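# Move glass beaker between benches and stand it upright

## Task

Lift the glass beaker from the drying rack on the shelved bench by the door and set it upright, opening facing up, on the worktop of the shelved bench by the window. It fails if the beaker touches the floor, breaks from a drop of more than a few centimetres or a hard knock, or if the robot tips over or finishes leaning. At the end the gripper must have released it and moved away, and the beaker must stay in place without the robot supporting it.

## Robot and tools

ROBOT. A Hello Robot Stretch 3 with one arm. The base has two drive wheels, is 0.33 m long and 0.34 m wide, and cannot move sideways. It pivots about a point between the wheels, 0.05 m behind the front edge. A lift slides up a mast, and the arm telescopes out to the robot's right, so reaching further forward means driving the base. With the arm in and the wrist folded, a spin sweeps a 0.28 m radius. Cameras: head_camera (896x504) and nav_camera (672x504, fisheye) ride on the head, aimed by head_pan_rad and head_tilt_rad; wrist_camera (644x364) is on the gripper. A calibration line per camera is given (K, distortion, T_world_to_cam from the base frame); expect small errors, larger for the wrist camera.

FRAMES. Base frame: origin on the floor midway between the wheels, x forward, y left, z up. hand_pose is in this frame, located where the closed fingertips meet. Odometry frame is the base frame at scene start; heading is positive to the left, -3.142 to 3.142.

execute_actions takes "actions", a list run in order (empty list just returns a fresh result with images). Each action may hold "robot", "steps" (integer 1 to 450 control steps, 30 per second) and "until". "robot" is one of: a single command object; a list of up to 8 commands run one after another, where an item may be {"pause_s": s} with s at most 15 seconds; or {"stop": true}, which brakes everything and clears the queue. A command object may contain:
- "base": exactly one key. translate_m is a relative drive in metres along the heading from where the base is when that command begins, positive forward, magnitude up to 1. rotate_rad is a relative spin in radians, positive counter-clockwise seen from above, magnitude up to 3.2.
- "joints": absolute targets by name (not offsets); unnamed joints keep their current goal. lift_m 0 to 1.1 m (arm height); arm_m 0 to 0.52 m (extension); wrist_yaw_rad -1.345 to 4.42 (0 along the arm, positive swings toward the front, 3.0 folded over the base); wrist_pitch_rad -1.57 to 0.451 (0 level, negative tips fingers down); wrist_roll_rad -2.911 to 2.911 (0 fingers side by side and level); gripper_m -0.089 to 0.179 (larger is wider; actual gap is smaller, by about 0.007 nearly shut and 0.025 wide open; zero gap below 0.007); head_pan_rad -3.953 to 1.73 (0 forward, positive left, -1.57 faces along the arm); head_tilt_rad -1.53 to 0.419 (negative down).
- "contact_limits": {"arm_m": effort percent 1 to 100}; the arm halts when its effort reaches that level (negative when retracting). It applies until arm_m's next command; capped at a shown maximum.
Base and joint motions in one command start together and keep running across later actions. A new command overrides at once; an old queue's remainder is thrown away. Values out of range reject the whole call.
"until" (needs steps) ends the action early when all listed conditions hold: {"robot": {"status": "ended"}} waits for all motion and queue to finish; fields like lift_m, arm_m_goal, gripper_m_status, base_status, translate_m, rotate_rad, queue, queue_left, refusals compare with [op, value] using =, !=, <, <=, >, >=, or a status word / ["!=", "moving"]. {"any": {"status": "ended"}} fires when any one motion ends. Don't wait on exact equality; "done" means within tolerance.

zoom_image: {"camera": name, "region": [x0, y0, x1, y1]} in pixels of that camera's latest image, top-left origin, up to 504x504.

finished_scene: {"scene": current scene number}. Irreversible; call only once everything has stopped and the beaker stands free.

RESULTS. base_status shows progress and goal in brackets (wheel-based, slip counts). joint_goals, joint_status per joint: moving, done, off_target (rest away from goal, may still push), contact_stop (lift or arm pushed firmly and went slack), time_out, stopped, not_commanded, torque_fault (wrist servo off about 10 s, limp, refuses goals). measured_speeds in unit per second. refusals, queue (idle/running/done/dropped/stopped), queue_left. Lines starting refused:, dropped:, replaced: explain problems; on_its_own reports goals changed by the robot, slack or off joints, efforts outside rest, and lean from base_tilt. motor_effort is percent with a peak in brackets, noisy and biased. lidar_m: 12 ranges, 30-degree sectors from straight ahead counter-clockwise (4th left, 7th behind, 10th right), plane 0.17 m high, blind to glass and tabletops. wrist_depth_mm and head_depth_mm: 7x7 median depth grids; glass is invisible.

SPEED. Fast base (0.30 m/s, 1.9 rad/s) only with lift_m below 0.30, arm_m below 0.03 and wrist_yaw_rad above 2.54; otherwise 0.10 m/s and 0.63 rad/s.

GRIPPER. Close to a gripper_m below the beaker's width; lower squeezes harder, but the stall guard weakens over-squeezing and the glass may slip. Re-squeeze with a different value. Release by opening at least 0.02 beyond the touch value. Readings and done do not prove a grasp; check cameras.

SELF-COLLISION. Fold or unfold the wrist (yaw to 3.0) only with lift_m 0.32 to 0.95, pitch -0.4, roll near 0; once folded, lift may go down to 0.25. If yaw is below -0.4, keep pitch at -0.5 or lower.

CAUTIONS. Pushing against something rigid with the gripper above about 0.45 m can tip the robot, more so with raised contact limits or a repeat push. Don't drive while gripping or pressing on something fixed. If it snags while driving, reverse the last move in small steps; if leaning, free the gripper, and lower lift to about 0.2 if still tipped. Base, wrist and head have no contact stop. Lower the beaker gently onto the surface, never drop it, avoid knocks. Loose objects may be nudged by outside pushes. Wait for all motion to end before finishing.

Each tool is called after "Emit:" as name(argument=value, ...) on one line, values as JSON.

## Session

Emit:
execute_actions(actions=[{"robot":{"joints":{"head_tilt_rad":-0.3}},"steps":200,"until":{"robot":{"status":"ended"}}}])

Scene clock: 0.77 s.
robot.base_odometry: x=+0.000 y=+0.000 heading=+0.000 (m, m, rad; robot's odometry frame)
robot.turned_by_wheels: +0.000 (rad since the last result)
robot.turned_by_imu: +0.000 (rad since the last result)
robot.base_tilt: forward=+0.2 right=+0.1 (deg)
robot.lidar_m: 1.36 1.37 1.61 1.86 2.35 2.21 1.35 1.36 1.61 1.69 1.65 2.01
robot.head_depth_mm: 1682 1755 1836 1925 2024 2088 1624 / 1244 1312 1378 1889 1990 2010 1618 / 1216 1270 1333 1398 1463 1554 1608 / 1196 1249 1306 1371 1441 1509 1573 / 1173 1223 1277 1344 1410 1492 1544 / 1154 1202 1256 1315 1378 1448 1520 / 1131 1182 1232 1286 1351 1419 1485
robot.base_status: not_commanded
robot.joint_positions: lift_m=+0.371 arm_m=+0.002 wrist_yaw_rad=+3.011 wrist_pitch_rad=-0.330 wrist_roll_rad=-0.007 gripper_m=+0.037 head_pan_rad=-0.009 head_tilt_rad=-0.296
robot.joint_goals: lift_m=+0.371 arm_m=+0.002 wrist_yaw_rad=+3.011 wrist_pitch_rad=-0.330 wrist_roll_rad=-0.007 gripper_m=+0.037 head_pan_rad=-0.009 head_tilt_rad=-0.300
robot.joint_status: lift_m=not_commanded arm_m=not_commanded wrist_yaw_rad=not_commanded wrist_pitch_rad=not_commanded wrist_roll_rad=not_commanded gripper_m=not_commanded head_pan_rad=not_commanded head_tilt_rad=done
robot.measured_speeds: translate_m=+0.000 rotate_rad=+0.000 lift_m=+0.000 arm_m=+0.000 wrist_yaw_rad=+0.000 wrist_pitch_rad=+0.000 wrist_roll_rad=+0.000 head_pan_rad=+0.000 head_tilt_rad=+0.000
robot: refusals=0 queue=done queue_left=0
robot.motor_effort: left_wheel=-1(1) right_wheel=+0(0) lift_m=+41(40) arm_m=+0(0) wrist_yaw_rad=+0(0) wrist_pitch_rad=+7(7) wrist_roll_rad=+0(0) gripper_m=+0(1) head_pan_rad=+0(1) head_tilt_rad=-2(29) (%)
robot.hand_pose: x=+0.0093 y=+0.0853 z=+0.4039 quat_wxyz=(+0.162, +0.701, +0.071, +0.691) (m; robot's base frame)
robot.wrist_depth_mm: - - - - - - - / - - - - - - - / - - - - - - - / - - - - - - - / 851 840 - 820 830 804 790 / 693 688 - 673 666 653 663 / 578 577 568 575 560 554 551
pictures: head_camera (sideways: a quarter turn clockwise sets it upright), nav_camera (sideways: a quarter turn counterclockwise sets it upright), wrist_camera
camera_calibration (this result's frames):
head_camera: T_world_to_cam=[[-0.254091, -0.0108613, -0.967119, 1.27521], [-0.0038755, 0.99994, -0.0102117, 0.0191466], [0.967173, 0.00115337, -0.254118, 0.281853], [0, 0, 0, 1]] pos_world=[0.0514947, -0.00561999, 1.3051]
nav_camera: T_world_to_cam=[[0.284053, -0.0438695, 0.957805, -1.20816], [-0.0293548, -0.998882, -0.0370454, 0.102039], [0.958359, -0.0175933, -0.285023, 0.319745], [0, 0, 0, 1]] pos_world=[0.0397444, 0.0545493, 1.25209]
wrist_camera: T_world_to_cam=[[0.983239, -0.182167, -0.00755335, 0.00830351], [-0.0950074, -0.476558, -0.873994, 0.42725], [0.155614, 0.860063, -0.485877, 0.285365], [0, 0, 0, 1]] pos_world=[-0.0119792, -0.04031, 0.512129]
Images, in order (width x height): head_camera 896x504, nav_camera 672x504, wrist_camera 644x364.

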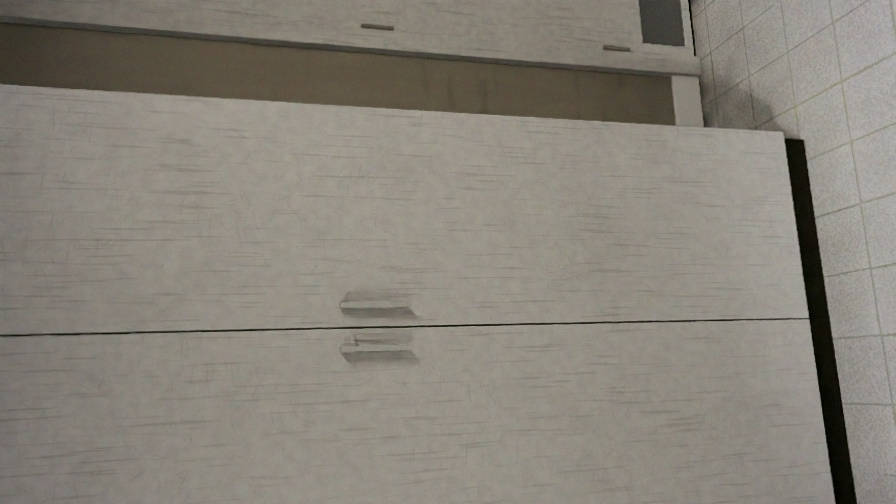

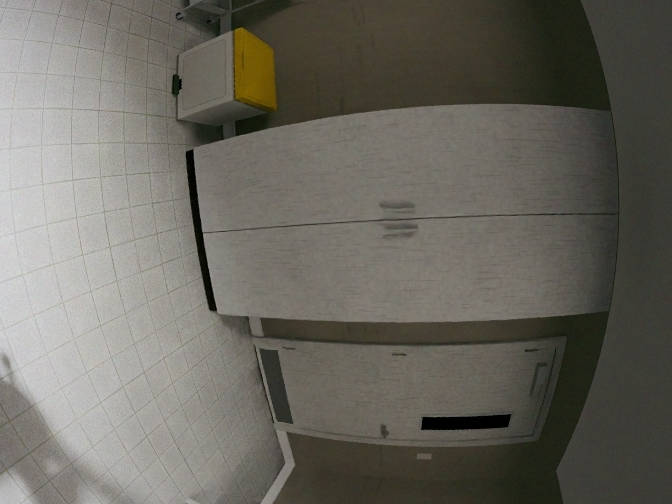

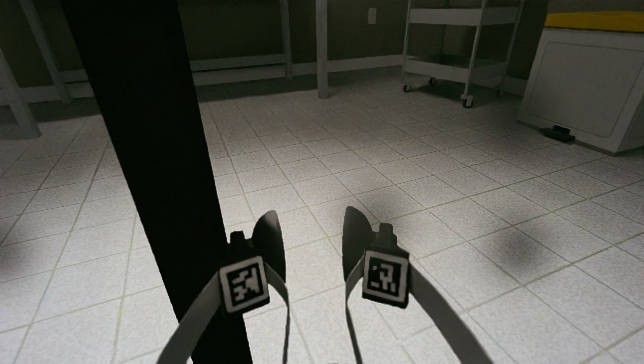

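Emit:
execute_actions(actions=[{"robot":{"joints":{"head_pan_rad":-1.5,"lift_m":0.27}},"steps":200,"until":{"robot":{"status":"ended"}}}])

Scene clock: 4.93 s.
robot.base_odometry: x=+0.000 y=+0.000 heading=+0.000 (m, m, rad; robot's odometry frame)
robot.turned_by_wheels: +0.000 (rad since the last result)
robot.turned_by_imu: +0.000 (rad since the last result)
robot.base_tilt: forward=+0.2 right=+0.0 (deg)
robot.lidar_m: 1.36 1.37 1.61 1.85 2.35 2.21 1.35 1.36 1.61 1.69 1.65 2.02
robot.head_depth_mm: 2049 2184 2280 1742 2462 1938 1627 / 2031 2105 2233 1956 2430 2096 1620 / 2009 2108 2210 1950 2428 2088 1616 / 1977 1666 1720 1670 2387 2092 1614 / 1968 1630 1678 1644 1921 2004 1622 / 1949 1612 1679 1627 2305 2004 1621 / 1933 2030 2134 1705 2315 2088 1613
robot.base_status: not_commanded
robot.joint_positions: lift_m=+0.270 arm_m=+0.002 wrist_yaw_rad=+3.011 wrist_pitch_rad=-0.330 wrist_roll_rad=-0.007 gripper_m=+0.037 head_pan_rad=-1.493 head_tilt_rad=-0.296
robot.joint_goals: lift_m=+0.270 arm_m=+0.002 wrist_yaw_rad=+3.011 wrist_pitch_rad=-0.330 wrist_roll_rad=-0.007 gripper_m=+0.037 head_pan_rad=-1.500 head_tilt_rad=-0.300
robot.joint_status: lift_m=done arm_m=not_commanded wrist_yaw_rad=not_commanded wrist_pitch_rad=not_commanded wrist_roll_rad=not_commanded gripper_m=not_commanded head_pan_rad=done head_tilt_rad=done
robot.measured_speeds: translate_m=+0.000 rotate_rad=+0.000 lift_m=+0.000 arm_m=+0.000 wrist_yaw_rad=+0.000 wrist_pitch_rad=+0.000 wrist_roll_rad=+0.000 head_pan_rad=+0.000 head_tilt_rad=+0.000
robot: refusals=0 queue=done queue_left=0
robot.motor_effort: left_wheel=+0(1) right_wheel=+0(0) lift_m=+25(39) arm_m=+0(0) wrist_yaw_rad=+0(0) wrist_pitch_rad=+7(7) wrist_roll_rad=+0(0) gripper_m=+1(0) head_pan_rad=-3(35) head_tilt_rad=-1(1) (%)
robot.hand_pose: x=+0.0093 y=+0.0853 z=+0.3033 quat_wxyz=(+0.162, +0.701, +0.071, +0.691) (m; robot's base frame)
robot.wrist_depth_mm: - - - - - - - / - - - - - - - / - - - - - - - / 881 877 836 844 844 842 837 / 671 687 - 653 654 640 635 / 544 541 - 534 524 527 529 / 460 484 - - 451 444 438
pictures: head_camera (sideways: a quarter turn clockwise sets it upright), nav_camera (sideways: a quarter turn counterclockwise sets it upright), wrist_camera
camera_calibration (this result's frames):
head_camera: T_world_to_cam=[[-0.0329953, 0.252408, -0.967058, 1.27379], [0.995793, 0.0910598, -0.0102085, 0.0130444], [0.0854834, -0.963327, -0.254351, 0.287534], [0, 0, 0, 1]] pos_world=[0.00445999, -0.0457126, 1.30509]
nav_camera: T_world_to_cam=[[-0.0189146, -0.287026, 0.957736, -1.20622], [-0.997638, -0.0578525, -0.0370405, 0.10794], [0.066039, -0.956174, -0.285253, 0.325489], [0, 0, 0, 1]] pos_world=[0.0633745, -0.0287475, 1.25208]
wrist_camera: T_world_to_cam=[[0.983238, -0.182168, -0.00755277, 0.00754396], [-0.0950084, -0.476566, -0.87399, 0.339388], [0.155613, 0.860058, -0.485886, 0.236525], [0, 0, 0, 1]] pos_world=[-0.0119792, -0.04031, 0.411602]
Images, in order (width x height): head_camera 896x504, nav_camera 672x504, wrist_camera 644x364.

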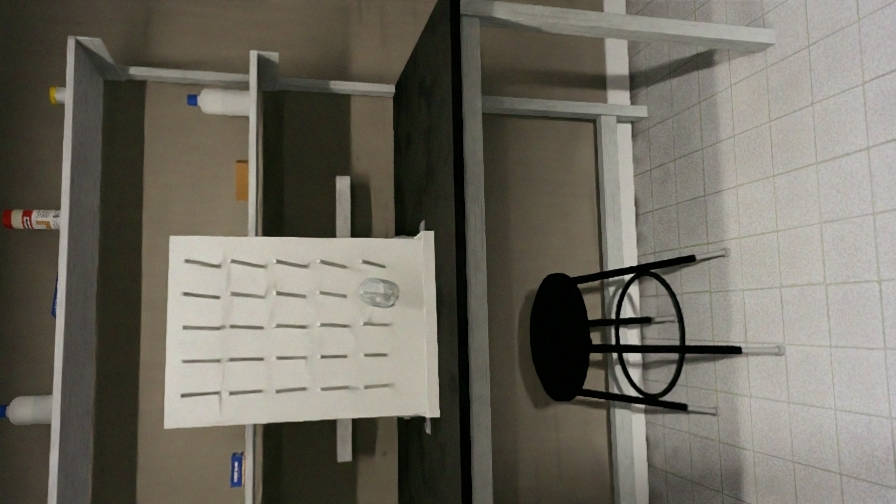

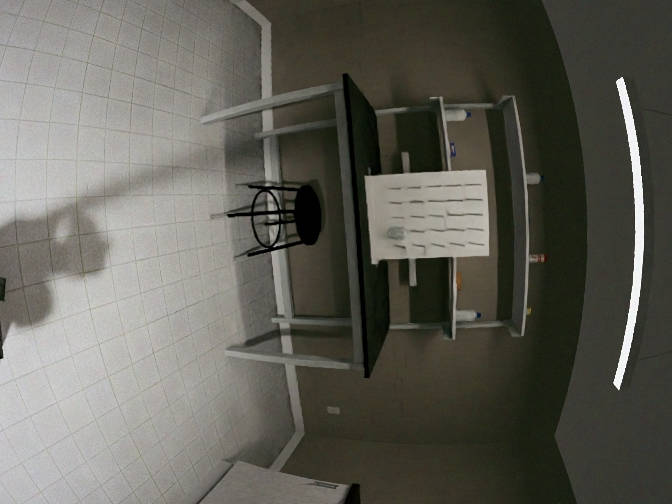

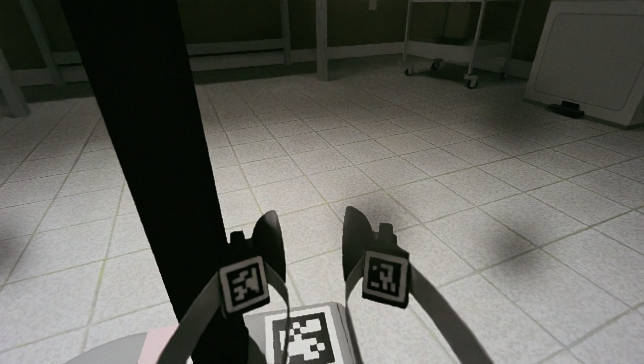

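Emit:
execute_actions(actions=[{"robot":[{"base":{"rotate_rad":1.356}},{"base":{"translate_m":-0.63}},{"base":{"translate_m":-0.624}},{"base":{"rotate_rad":-1.161},"joints":{"head_pan_rad":-0.9,"head_tilt_rad":-0.45}},{"joints":{"lift_m":0.94,"wrist_pitch_rad":-0.4}},{"joints":{"wrist_yaw_rad":1.57,"gripper_m":0.13}},{"joints":{"wrist_pitch_rad":0,"arm_m":0.2}}],"steps":450,"until":{"robot":{"status":"ended"}}},{"steps":450,"until":{"robot":{"status":"ended"}}}])

Scene clock: 48.63 s.
robot.base_odometry: x=-0.267 y=-1.225 heading=+0.195 (m, m, rad; robot's odometry frame)
robot.turned_by_wheels: +0.195 (rad since the last result)
robot.turned_by_imu: +0.184 (rad since the last result)
robot.base_tilt: forward=+0.3 right=+0.1 (deg)
robot.lidar_m: 2.32 1.99 2.60 2.82 1.19 0.85 0.81 1.45 0.44 1.05 0.75 0.78
robot.head_depth_mm: 999 1090 1147 982 708 538 458 / 618 655 708 762 650 518 1344 / 646 690 744 799 678 509 1341 / 685 744 794 849 676 774 1417 / 732 796 849 909 678 953 1410 / 794 856 932 963 677 1627 1369 / 1582 1740 1871 972 777 1740 1411
robot.base_status: done (rotate_rad -1.1609 of -1.1610)
robot.joint_positions: lift_m=+0.940 arm_m=+0.200 wrist_yaw_rad=+1.572 wrist_pitch_rad=-0.024 wrist_roll_rad=-0.007 gripper_m=+0.130 head_pan_rad=-0.907 head_tilt_rad=-0.444
robot.joint_goals: lift_m=+0.940 arm_m=+0.200 wrist_yaw_rad=+1.570 wrist_pitch_rad=+0.000 wrist_roll_rad=-0.007 gripper_m=+0.130 head_pan_rad=-0.900 head_tilt_rad=-0.450
robot.joint_status: lift_m=done arm_m=done wrist_yaw_rad=done wrist_pitch_rad=done wrist_roll_rad=not_commanded gripper_m=done head_pan_rad=done head_tilt_rad=done
robot.measured_speeds: translate_m=+0.000 rotate_rad=+0.000 lift_m=+0.000 arm_m=+0.000 wrist_yaw_rad=+0.000 wrist_pitch_rad=+0.000 wrist_roll_rad=+0.000 head_pan_rad=+0.000 head_tilt_rad=+0.000
robot: refusals=0 queue=done queue_left=0
robot.motor_effort: left_wheel=+2(12) right_wheel=-3(12) lift_m=+54(54) arm_m=+2(1) wrist_yaw_rad=-2(4) wrist_pitch_rad=+11(11) wrist_roll_rad=+0(0) gripper_m=+0(81) head_pan_rad=+3(31) head_tilt_rad=-2(20) (%)
robot.hand_pose: x=+0.2342 y=-0.3445 z=+1.0481 quat_wxyz=(+0.508, +0.504, -0.492, +0.496) (m; robot's base frame)
robot.wrist_depth_mm: - - - - - 469 351 / - - - - - 488 340 / - - - - - 476 360 / - - - - 750 509 360 / - - - 650 526 478 367 / - - - 429 367 379 312 / - - - - 282 279 274
pictures: head_camera (sideways: a quarter turn clockwise sets it upright), nav_camera (sideways: a quarter turn counterclockwise sets it upright), wrist_camera
camera_calibration (this result's frames):
head_camera: T_world_to_cam=[[-0.25342, 0.302531, -0.918833, 1.21216], [0.778604, 0.627463, -0.00814752, 0.0116843], [0.574069, -0.717471, -0.394563, 0.467032], [0, 0, 0, 1]] pos_world=[0.02998, -0.0389668, 1.29814]
nav_camera: T_world_to_cam=[[0.228246, -0.358726, 0.905108, -1.13903], [-0.802579, -0.595596, -0.033665, 0.102348], [0.551155, -0.718736, -0.423848, 0.502895], [0, 0, 0, 1]] pos_world=[0.0649481, 0.0138077, 1.24754]
wrist_camera: T_world_to_cam=[[-0.0465374, -0.998651, -0.0230391, -0.31014], [-0.198659, 0.031856, -0.979551, 1.11688], [0.978963, -0.0410088, -0.199874, 0.130036], [0, 0, 0, 1]] pos_world=[0.0801451, -0.339969, 1.11289]
Images, in order (width x height): head_camera 896x504, nav_camera 672x504, wrist_camera 644x364.

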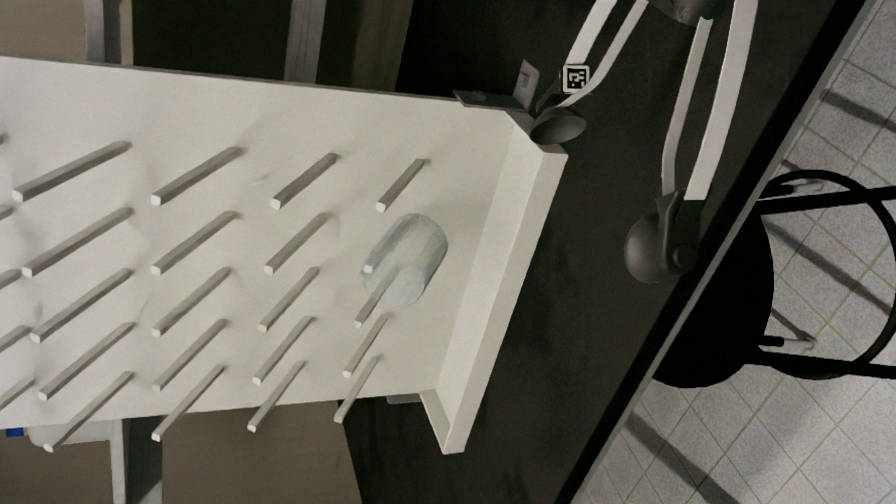

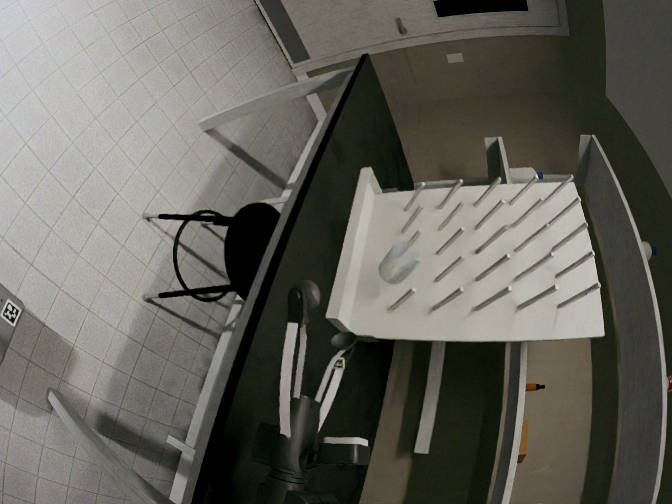

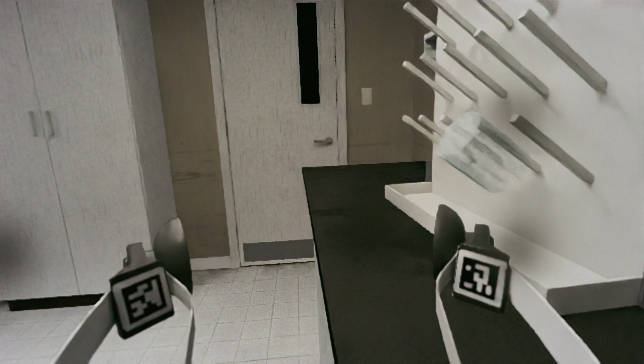

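Emit:
execute_actions(actions=[{"robot":[{"joints":{"wrist_roll_rad":2.27,"lift_m":0.955}},{"joints":{"arm_m":0.40},"contact_limits":{"arm_m":10}}],"steps":450,"until":{"robot":{"status":"ended"}}}])

Scene clock: 61.67 s.
robot.base_odometry: x=-0.267 y=-1.225 heading=+0.195 (m, m, rad; robot's odometry frame)
robot.turned_by_wheels: +0.000 (rad since the last result)
robot.turned_by_imu: -0.001 (rad since the last result)
robot.base_tilt: forward=+0.3 right=+0.1 (deg)
robot.lidar_m: 2.33 1.99 2.60 2.82 1.19 0.85 0.81 1.45 0.44 1.05 0.75 0.78
robot.head_depth_mm: 998 1086 1153 978 649 520 458 / 618 654 707 762 677 518 1338 / 646 690 743 797 677 518 1341 / 686 743 795 846 676 576 1404 / 733 797 850 907 677 956 1416 / 794 855 932 966 677 1637 1374 / 1585 1739 1867 976 778 1732 1408
robot.base_status: done (rotate_rad -1.1609 of -1.1610)
robot.joint_positions: lift_m=+0.955 arm_m=+0.400 wrist_yaw_rad=+1.572 wrist_pitch_rad=-0.023 wrist_roll_rad=+2.267 gripper_m=+0.130 head_pan_rad=-0.907 head_tilt_rad=-0.444
robot.joint_goals: lift_m=+0.955 arm_m=+0.400 wrist_yaw_rad=+1.570 wrist_pitch_rad=+0.000 wrist_roll_rad=+2.270 gripper_m=+0.130 head_pan_rad=-0.900 head_tilt_rad=-0.450
robot.joint_status: lift_m=done arm_m=done wrist_yaw_rad=done wrist_pitch_rad=done wrist_roll_rad=done gripper_m=done head_pan_rad=done head_tilt_rad=done
robot.measured_speeds: translate_m=+0.000 rotate_rad=+0.000 lift_m=+0.000 arm_m=+0.000 wrist_yaw_rad=+0.000 wrist_pitch_rad=+0.000 wrist_roll_rad=+0.000 head_pan_rad=+0.000 head_tilt_rad=+0.000
robot: refusals=0 queue=done queue_left=0
robot.motor_effort: left_wheel=+2(2) right_wheel=-3(3) lift_m=+54(57) arm_m=+2(1) wrist_yaw_rad=-2(1) wrist_pitch_rad=+11(11) wrist_roll_rad=+1(2) gripper_m=-1(0) head_pan_rad=+3(2) head_tilt_rad=-2(2) (%)
robot.contact_limits: arm_m 10 (drawing in: default 20, maximum 32; extending or still: default 26, maximum 43)
robot.hand_pose: x=+0.2343 y=-0.5443 z=+1.0630 quat_wxyz=(-0.233, +0.662, -0.667, -0.249) (m; robot's base frame)
robot.wrist_depth_mm: 766 984 289 259 220 154 119 / 751 - 307 487 261 183 136 / 607 308 416 - 385 225 157 / 548 336 567 - 854 291 187 / 317 428 - - - - 228 / 400 - - - - - - / - - - - - - -
pictures: head_camera (sideways: a quarter turn clockwise sets it upright), nav_camera (sideways: a quarter turn counterclockwise sets it upright), wrist_camera
camera_calibration (this result's frames):
head_camera: T_world_to_cam=[[-0.253422, 0.302532, -0.918832, 1.21216], [0.778602, 0.627466, -0.00814749, 0.0116843], [0.574071, -0.717469, -0.394565, 0.467034], [0, 0, 0, 1]] pos_world=[0.0299802, -0.0389667, 1.29814]
nav_camera: T_world_to_cam=[[0.228248, -0.358726, 0.905107, -1.13903], [-0.802577, -0.595599, -0.033665, 0.102348], [0.551157, -0.718733, -0.42385, 0.502898], [0, 0, 0, 1]] pos_world=[0.064948, 0.013808, 1.24754]
wrist_camera: T_world_to_cam=[[-0.0653375, 0.66438, -0.744533, 1.16719], [-0.159511, 0.729579, 0.665034, -0.239706], [0.985032, 0.162213, 0.0583073, -0.0404419], [0, 0, 0, 1]] pos_world=[0.077862, -0.594013, 1.03078]
Images, in order (width x height): head_camera 896x504, nav_camera 672x504, wrist_camera 644x364.

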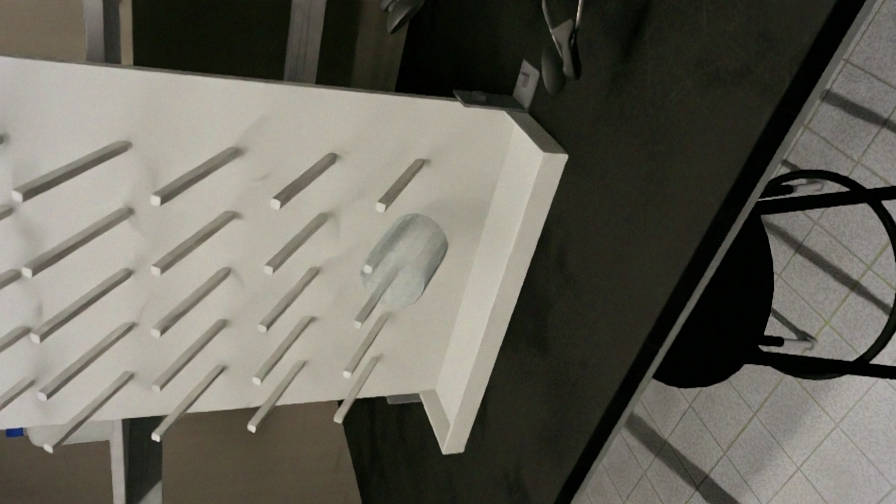

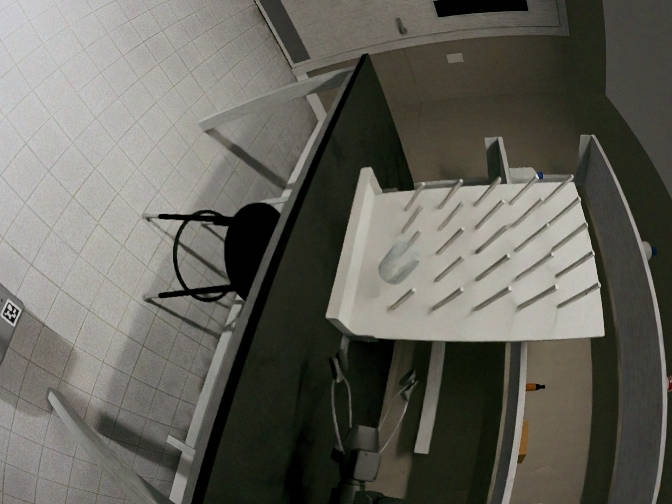

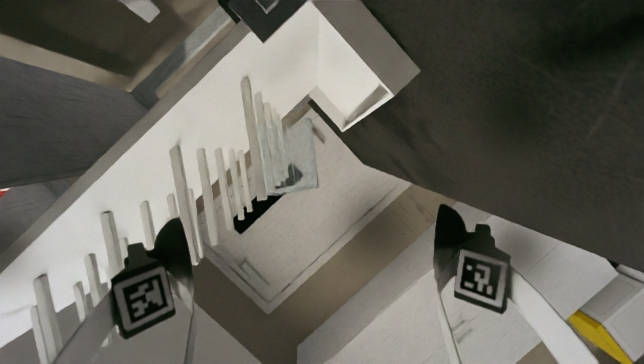

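Emit:
execute_actions(actions=[{"robot":[{"joints":{"wrist_roll_rad":2.15,"lift_m":0.958,"arm_m":0.428,"gripper_m":0.12},"contact_limits":{"arm_m":10}},{"base":{"translate_m":0.12}}],"steps":450,"until":{"robot":{"status":"ended"}}}])

Scene clock: 71.43 s.
robot.base_odometry: x=-0.150 y=-1.202 heading=+0.195 (m, m, rad; robot's odometry frame)
robot.turned_by_wheels: +0.000 (rad since the last result)
robot.turned_by_imu: +0.000 (rad since the last result)
robot.base_tilt: forward=+0.3 right=+0.1 (deg)
robot.lidar_m: 2.21 1.87 2.44 2.84 1.37 0.97 0.93 1.57 0.50 1.04 0.69 0.69
robot.head_depth_mm: 569 600 641 684 650 520 445 / 603 638 683 730 649 519 940 / 639 680 727 784 676 517 1302 / 681 728 775 837 678 555 1302 / 726 779 838 895 676 933 1306 / 1176 1569 1691 974 676 1732 1412 / 1594 1746 1904 975 743 1733 1406
robot.base_status: done (translate_m +0.1200 of +0.1200)
robot.joint_positions: lift_m=+0.958 arm_m=+0.428 wrist_yaw_rad=+1.572 wrist_pitch_rad=-0.023 wrist_roll_rad=+2.158 gripper_m=+0.120 head_pan_rad=-0.907 head_tilt_rad=-0.444
robot.joint_goals: lift_m=+0.958 arm_m=+0.428 wrist_yaw_rad=+1.570 wrist_pitch_rad=+0.000 wrist_roll_rad=+2.150 gripper_m=+0.120 head_pan_rad=-0.900 head_tilt_rad=-0.450
robot.joint_status: lift_m=done arm_m=done wrist_yaw_rad=done wrist_pitch_rad=done wrist_roll_rad=done gripper_m=done head_pan_rad=done head_tilt_rad=done
robot.measured_speeds: translate_m=+0.000 rotate_rad=+0.000 lift_m=+0.000 arm_m=+0.000 wrist_yaw_rad=+0.000 wrist_pitch_rad=+0.000 wrist_roll_rad=+0.000 head_pan_rad=+0.000 head_tilt_rad=+0.000
robot: refusals=0 queue=done queue_left=0
robot.motor_effort: left_wheel=+2(7) right_wheel=-3(5) lift_m=+54(57) arm_m=+2(4) wrist_yaw_rad=-2(2) wrist_pitch_rad=+11(11) wrist_roll_rad=-3(3) gripper_m=+0(47) head_pan_rad=+2(3) head_tilt_rad=-3(3) (%)
robot.contact_limits: arm_m 10 (drawing in: default 20, maximum 32; extending or still: default 26, maximum 43)
robot.hand_pose: x=+0.2343 y=-0.5723 z=+1.0660 quat_wxyz=(-0.196, +0.675, -0.679, -0.212) (m; robot's base frame)
robot.wrist_depth_mm: 749 974 145 205 229 146 123 / 640 819 179 367 287 149 137 / 510 161 260 831 371 204 154 / 162 221 445 - 575 272 176 / 227 333 532 - - 327 208 / 370 418 - - - - 250 / 305 - - - - - -
pictures: head_camera (sideways: a quarter turn clockwise sets it upright), nav_camera (sideways: a quarter turn counterclockwise sets it upright), wrist_camera
camera_calibration (this result's frames):
head_camera: T_world_to_cam=[[-0.253422, 0.302532, -0.918832, 1.21216], [0.778602, 0.627466, -0.00814749, 0.0116843], [0.574071, -0.717469, -0.394565, 0.467034], [0, 0, 0, 1]] pos_world=[0.0299802, -0.0389667, 1.29814]
nav_camera: T_world_to_cam=[[0.228248, -0.358726, 0.905107, -1.13903], [-0.802577, -0.595599, -0.033665, 0.102348], [0.551157, -0.718733, -0.42385, 0.502898], [0, 0, 0, 1]] pos_world=[0.064948, 0.013808, 1.24754]
wrist_camera: T_world_to_cam=[[-0.0668721, 0.578502, -0.812935, 1.21217], [-0.161576, 0.797726, 0.580971, -0.092161], [0.984592, 0.170202, 0.0401267, -0.0120164], [0, 0, 0, 1]] pos_world=[0.0780003, -0.625676, 1.03944]
Images, in order (width x height): head_camera 896x504, nav_camera 672x504, wrist_camera 644x364.

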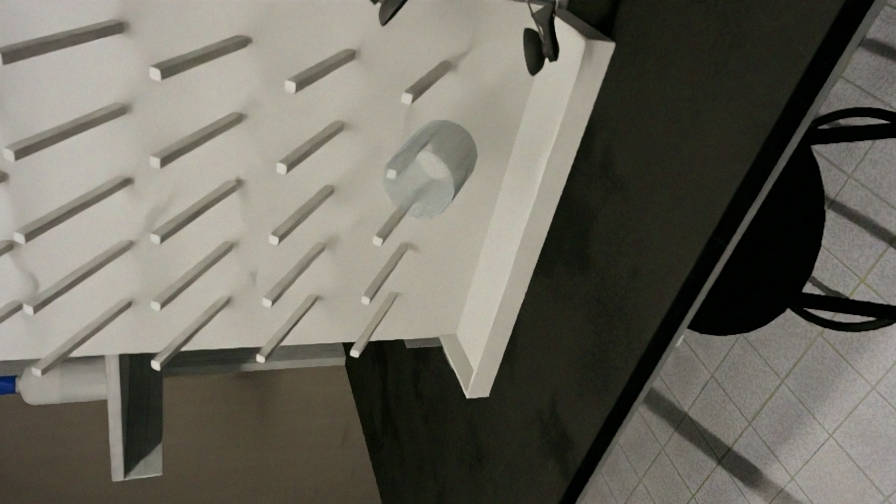

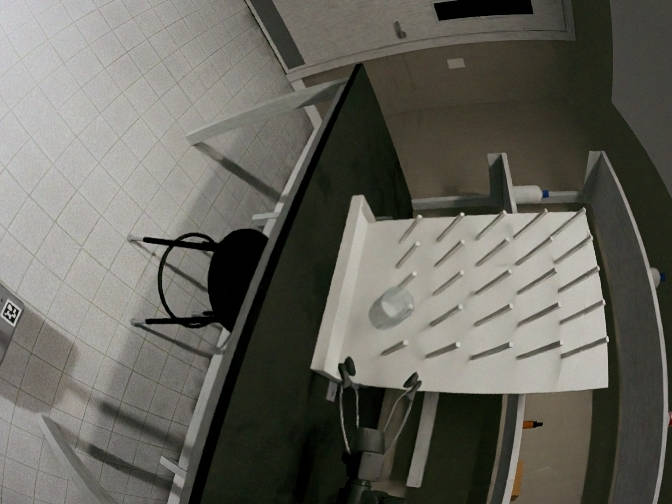

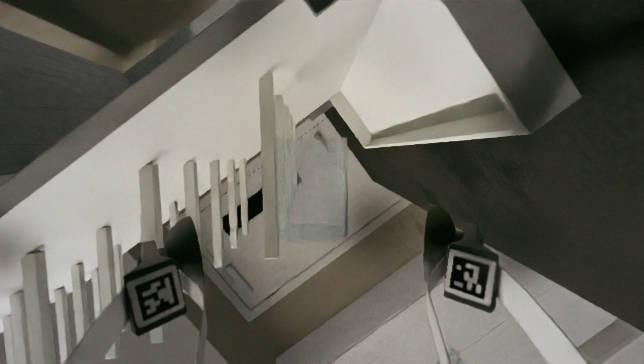

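Emit:
execute_actions(actions=[{"robot":{"base":{"translate_m":0.085},"joints":{"head_pan_rad":-1.2}},"steps":450,"until":{"robot":{"status":"ended"}}}])

Scene clock: 78.07 s.
robot.base_odometry: x=-0.066 y=-1.185 heading=+0.195 (m, m, rad; robot's odometry frame)
robot.turned_by_wheels: +0.000 (rad since the last result)
robot.turned_by_imu: +0.000 (rad since the last result)
robot.base_tilt: forward=+0.2 right=+0.1 (deg)
robot.lidar_m: 2.13 1.80 2.37 2.85 1.49 1.06 1.01 1.66 0.55 1.04 0.63 0.64
robot.head_depth_mm: 930 1005 1058 1105 677 519 433 / 547 589 638 686 678 518 445 / 560 592 638 691 669 519 507 / 577 617 659 720 646 518 851 / 598 637 685 749 656 518 829 / 617 662 714 778 676 536 865 / 638 687 740 809 676 555 1371
robot.base_status: done (translate_m +0.0850 of +0.0850)
robot.joint_positions: lift_m=+0.958 arm_m=+0.428 wrist_yaw_rad=+1.572 wrist_pitch_rad=-0.023 wrist_roll_rad=+2.158 gripper_m=+0.120 head_pan_rad=-1.193 head_tilt_rad=-0.444
robot.joint_goals: lift_m=+0.958 arm_m=+0.428 wrist_yaw_rad=+1.570 wrist_pitch_rad=+0.000 wrist_roll_rad=+2.150 gripper_m=+0.120 head_pan_rad=-1.200 head_tilt_rad=-0.450
robot.joint_status: lift_m=done arm_m=done wrist_yaw_rad=done wrist_pitch_rad=done wrist_roll_rad=done gripper_m=done head_pan_rad=done head_tilt_rad=done
robot.measured_speeds: translate_m=+0.000 rotate_rad=+0.000 lift_m=+0.000 arm_m=+0.000 wrist_yaw_rad=+0.000 wrist_pitch_rad=+0.000 wrist_roll_rad=+0.000 head_pan_rad=+0.000 head_tilt_rad=+0.000
robot: refusals=0 queue=done queue_left=0
robot.motor_effort: left_wheel=+2(7) right_wheel=-2(4) lift_m=+54(54) arm_m=+2(2) wrist_yaw_rad=-2(2) wrist_pitch_rad=+11(11) wrist_roll_rad=-3(3) gripper_m=-1(1) head_pan_rad=-3(23) head_tilt_rad=-3(2) (%)
robot.contact_limits: arm_m 10 (drawing in: default 20, maximum 32; extending or still: default 26, maximum 43)
robot.hand_pose: x=+0.2343 y=-0.5723 z=+1.0660 quat_wxyz=(-0.196, +0.675, -0.679, -0.212) (m; robot's base frame)
robot.wrist_depth_mm: - 82 112 177 227 157 119 / - 103 135 319 285 180 132 / 105 139 204 795 368 206 130 / 132 209 288 - 579 272 177 / 137 300 370 - - 327 208 / 144 296 - - - - 250 / 216 - - - - - -
pictures: head_camera (sideways: a quarter turn clockwise sets it upright), nav_camera (sideways: a quarter turn counterclockwise sets it upright), wrist_camera
camera_calibration (this result's frames):
head_camera: T_world_to_cam=[[-0.157863, 0.361701, -0.918832, 1.21158], [0.923904, 0.382537, -0.00814749, 0.0107979], [0.348541, -0.850199, -0.394565, 0.46841], [0, 0, 0, 1]] pos_world=[0.0180273, -0.044118, 1.29814]
nav_camera: T_world_to_cam=[[0.117869, -0.40852, 0.905107, -1.13836], [-0.937924, -0.345204, -0.033665, 0.103174], [0.326199, -0.844953, -0.42385, 0.50427], [0, 0, 0, 1]] pos_world=[0.0664538, -0.00334078, 1.24754]
wrist_camera: T_world_to_cam=[[-0.0668722, 0.578502, -0.812935, 1.21217], [-0.161576, 0.797726, 0.58097, -0.0921608], [0.984592, 0.170202, 0.0401265, -0.0120162], [0, 0, 0, 1]] pos_world=[0.0780002, -0.625676, 1.03944]
Images, in order (width x height): head_camera 896x504, nav_camera 672x504, wrist_camera 644x364.

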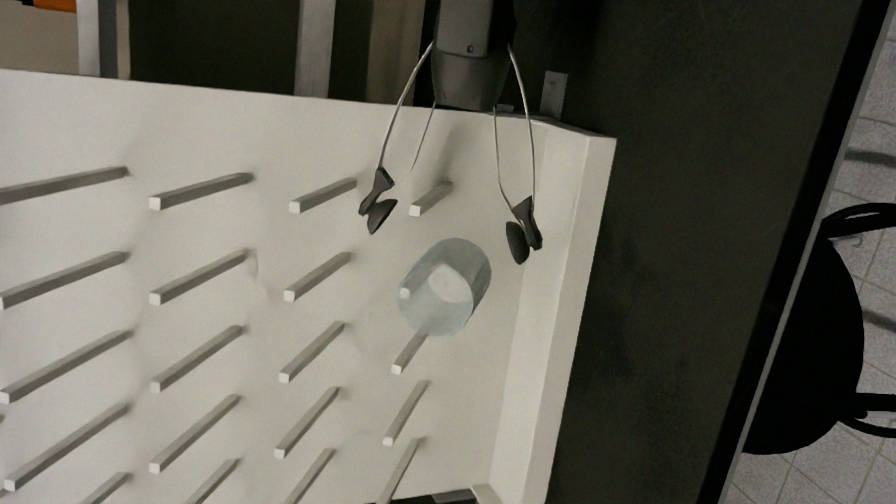

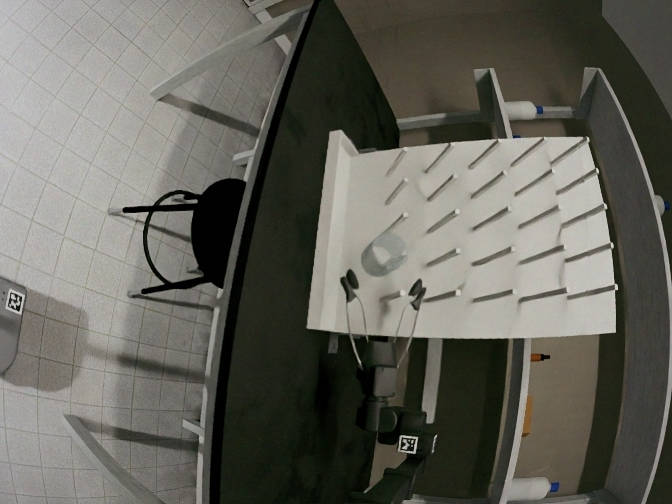

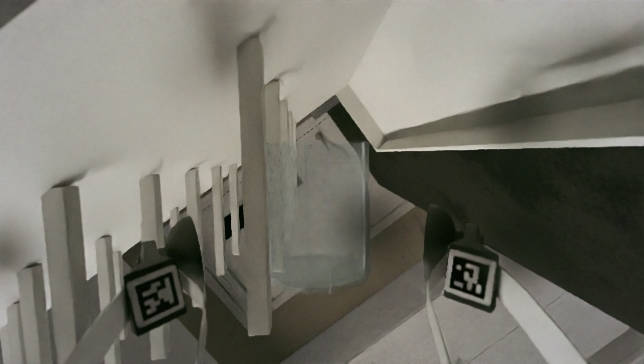

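Emit:
execute_actions(actions=[{"robot":[{"joints":{"lift_m":0.968,"arm_m":0.435,"gripper_m":0.13},"contact_limits":{"arm_m":10}},{"base":{"translate_m":0.04}}],"steps":450,"until":{"robot":{"status":"ended"}}}])

Scene clock: 89.93 s.
robot.base_odometry: x=-0.027 y=-1.178 heading=+0.195 (m, m, rad; robot's odometry frame)
robot.turned_by_wheels: +0.000 (rad since the last result)
robot.turned_by_imu: +0.000 (rad since the last result)
robot.base_tilt: forward=+0.2 right=+0.1 (deg)
robot.lidar_m: 2.08 1.76 2.34 2.86 1.55 1.10 1.05 0.58 0.58 0.65 0.60 1.03
robot.head_depth_mm: 537 970 1022 1097 677 519 432 / 539 575 617 666 670 519 445 / 560 598 635 690 649 518 504 / 576 613 662 713 643 518 808 / 592 634 688 739 655 518 809 / 608 653 714 776 677 536 873 / 628 676 747 812 677 555 1408
robot.base_status: done (translate_m +0.0400 of +0.0400)
robot.joint_positions: lift_m=+0.968 arm_m=+0.435 wrist_yaw_rad=+1.572 wrist_pitch_rad=-0.023 wrist_roll_rad=+2.157 gripper_m=+0.130 head_pan_rad=-1.193 head_tilt_rad=-0.444
robot.joint_goals: lift_m=+0.968 arm_m=+0.435 wrist_yaw_rad=+1.570 wrist_pitch_rad=+0.000 wrist_roll_rad=+2.150 gripper_m=+0.130 head_pan_rad=-1.200 head_tilt_rad=-0.450
robot.joint_status: lift_m=done arm_m=done wrist_yaw_rad=done wrist_pitch_rad=done wrist_roll_rad=done gripper_m=done head_pan_rad=done head_tilt_rad=done
robot.measured_speeds: translate_m=+0.000 rotate_rad=+0.000 lift_m=+0.000 arm_m=+0.000 wrist_yaw_rad=+0.000 wrist_pitch_rad=+0.000 wrist_roll_rad=+0.000 head_pan_rad=+0.000 head_tilt_rad=+0.000
robot: refusals=0 queue=done queue_left=0
robot.motor_effort: left_wheel=+2(7) right_wheel=-3(3) lift_m=+54(55) arm_m=+2(0) wrist_yaw_rad=-2(2) wrist_pitch_rad=+11(11) wrist_roll_rad=-3(3) gripper_m=+0(49) head_pan_rad=-4(3) head_tilt_rad=-2(2) (%)
robot.contact_limits: arm_m 10 (drawing in: default 20, maximum 32; extending or still: default 26, maximum 43)
robot.hand_pose: x=+0.2343 y=-0.5793 z=+1.0760 quat_wxyz=(-0.196, +0.675, -0.679, -0.212) (m; robot's base frame)
robot.wrist_depth_mm: - 65 89 141 231 171 129 / - 82 115 247 313 197 144 / - 110 179 822 388 213 145 / 113 167 329 - 649 297 193 / 171 215 411 - - 349 226 / 255 - - - - - 269 / - - - - - - -
pictures: head_camera (sideways: a quarter turn clockwise sets it upright), nav_camera (sideways: a quarter turn counterclockwise sets it upright), wrist_camera
camera_calibration (this result's frames):
head_camera: T_world_to_cam=[[-0.157849, 0.361707, -0.918832, 1.21158], [0.923919, 0.382501, -0.00814749, 0.0107978], [0.348507, -0.850212, -0.394565, 0.46841], [0, 0, 0, 1]] pos_world=[0.0180256, -0.0441185, 1.29814]
nav_camera: T_world_to_cam=[[0.117853, -0.408525, 0.905107, -1.13836], [-0.937937, -0.345167, -0.033665, 0.103174], [0.326166, -0.844966, -0.42385, 0.50427], [0, 0, 0, 1]] pos_world=[0.0664537, -0.00334316, 1.24754]
wrist_camera: T_world_to_cam=[[-0.0668201, 0.578467, -0.812964, 1.22435], [-0.161615, 0.797751, 0.580926, -0.0923268], [0.984589, 0.170204, 0.0401829, -0.0112877], [0, 0, 0, 1]] pos_world=[0.078004, -0.632674, 1.04945]
Images, in order (width x height): head_camera 896x504, nav_camera 672x504, wrist_camera 644x364.

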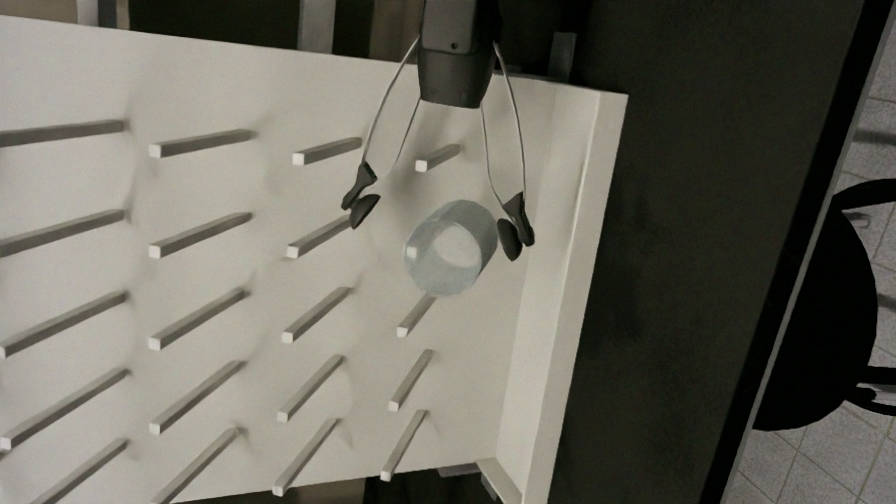

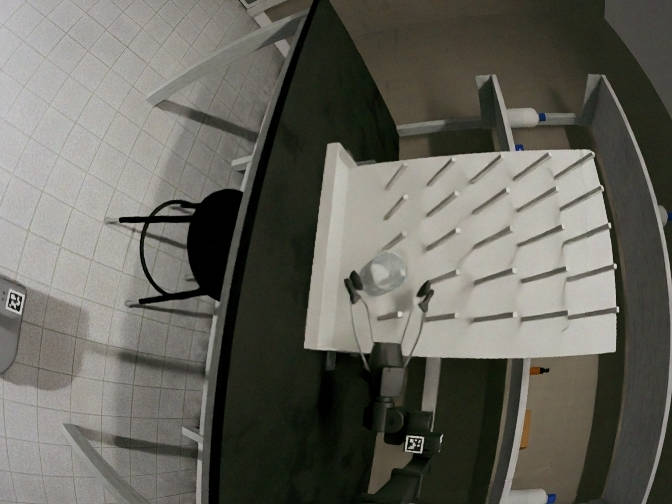

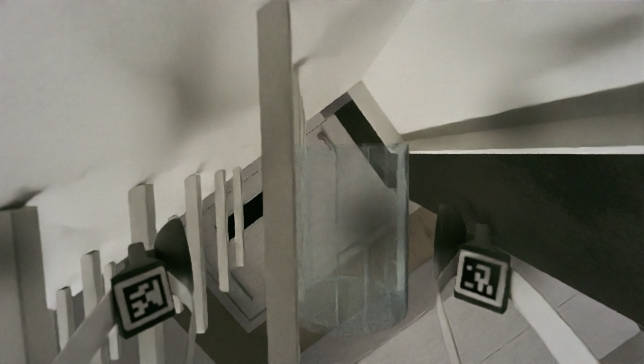

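Emit:
execute_actions(actions=[{"robot":[{"base":{"translate_m":0.012}},{"joints":{"gripper_m":0.085}},{"joints":{"gripper_m":0.03}},{"pause_s":0.5}],"steps":450,"until":{"robot":{"status":"ended"}}}])

Scene clock: 100.40 s.
robot.base_odometry: x=-0.015 y=-1.175 heading=+0.195 (m, m, rad; robot's odometry frame)
robot.turned_by_wheels: +0.000 (rad since the last result)
robot.turned_by_imu: -0.001 (rad since the last result)
robot.base_tilt: forward=+0.2 right=+0.1 (deg)
robot.lidar_m: 2.07 1.75 2.33 2.85 1.56 1.11 1.07 0.58 0.60 0.65 0.59 1.02
robot.head_depth_mm: 529 570 977 1092 671 518 432 / 540 571 614 665 670 519 445 / 556 594 636 687 669 519 504 / 577 615 662 710 644 518 806 / 592 634 684 738 653 518 807 / 606 649 710 774 675 536 878 / 625 675 751 819 677 555 1411
robot.base_status: done (translate_m +0.0120 of +0.0120)
robot.joint_positions: lift_m=+0.968 arm_m=+0.435 wrist_yaw_rad=+1.568 wrist_pitch_rad=-0.020 wrist_roll_rad=+2.157 gripper_m=+0.030 head_pan_rad=-1.193 head_tilt_rad=-0.444
robot.joint_goals: lift_m=+0.968 arm_m=+0.435 wrist_yaw_rad=+1.570 wrist_pitch_rad=+0.000 wrist_roll_rad=+2.150 gripper_m=+0.030 head_pan_rad=-1.200 head_tilt_rad=-0.450
robot.joint_status: lift_m=done arm_m=done wrist_yaw_rad=done wrist_pitch_rad=done wrist_roll_rad=done gripper_m=done head_pan_rad=done head_tilt_rad=done
robot.measured_speeds: translate_m=+0.000 rotate_rad=+0.000 lift_m=+0.000 arm_m=+0.000 wrist_yaw_rad=+0.000 wrist_pitch_rad=+0.000 wrist_roll_rad=+0.000 head_pan_rad=+0.000 head_tilt_rad=+0.000
robot: refusals=0 queue=done queue_left=0
robot.motor_effort: left_wheel=+2(7) right_wheel=-1(6) lift_m=+54(54) arm_m=+2(2) wrist_yaw_rad=+2(2) wrist_pitch_rad=+10(12) wrist_roll_rad=-3(3) gripper_m=-9(83) head_pan_rad=-2(3) head_tilt_rad=-2(2) (%)
robot.contact_limits: arm_m 10 (drawing in: default 20, maximum 32; extending or still: default 26, maximum 43)
robot.hand_pose: x=+0.2343 y=-0.5803 z=+1.0767 quat_wxyz=(-0.197, +0.674, -0.680, -0.211) (m; robot's base frame)
robot.wrist_depth_mm: - 62 81 133 226 172 130 / - 78 109 231 316 198 145 / - 104 168 705 400 219 150 / 107 158 316 - 645 299 193 / 162 232 316 - - 383 227 / 243 403 88 - - - 275 / 403 325 - - - - -
pictures: head_camera (sideways: a quarter turn clockwise sets it upright), nav_camera (sideways: a quarter turn counterclockwise sets it upright), wrist_camera
camera_calibration (this result's frames):
head_camera: T_world_to_cam=[[-0.157849, 0.361707, -0.918832, 1.21158], [0.923919, 0.382501, -0.00814749, 0.0107978], [0.348507, -0.850212, -0.394565, 0.468411], [0, 0, 0, 1]] pos_world=[0.0180256, -0.0441185, 1.29814]
nav_camera: T_world_to_cam=[[0.117853, -0.408525, 0.905107, -1.13836], [-0.937937, -0.345167, -0.033665, 0.103174], [0.326166, -0.844966, -0.42385, 0.50427], [0, 0, 0, 1]] pos_world=[0.0664537, -0.00334315, 1.24754]
wrist_camera: T_world_to_cam=[[-0.0623638, 0.5782, -0.813508, 1.22494], [-0.160306, 0.798709, 0.57997, -0.0906619], [0.985095, 0.166579, 0.0428781, -0.0163534], [0, 0, 0, 1]] pos_world=[0.077968, -0.633123, 1.04978]
Images, in order (width x height): head_camera 896x504, nav_camera 672x504, wrist_camera 644x364.

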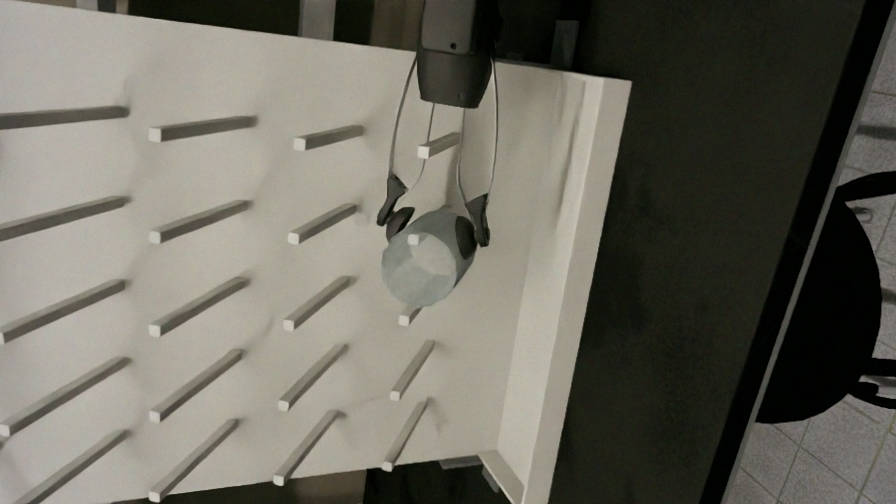

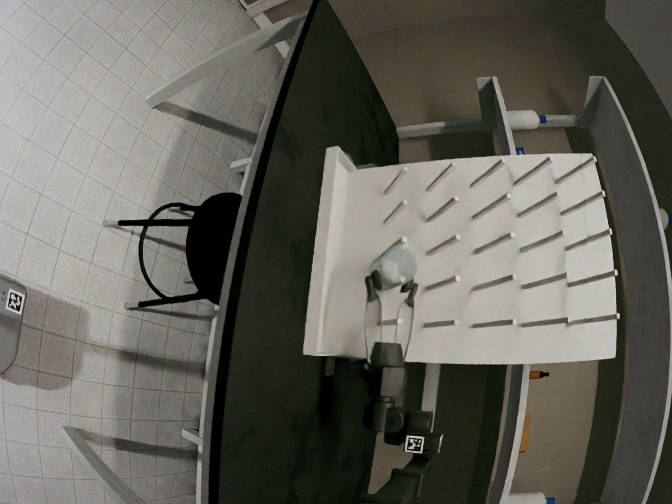

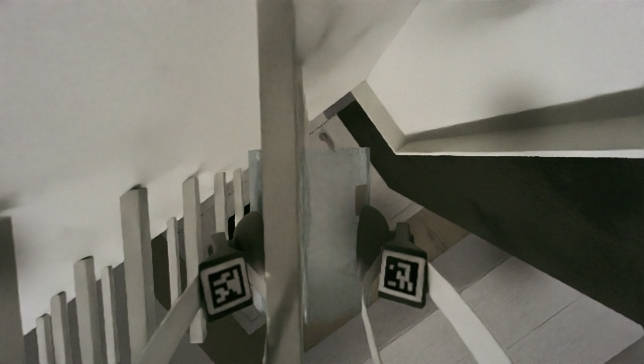

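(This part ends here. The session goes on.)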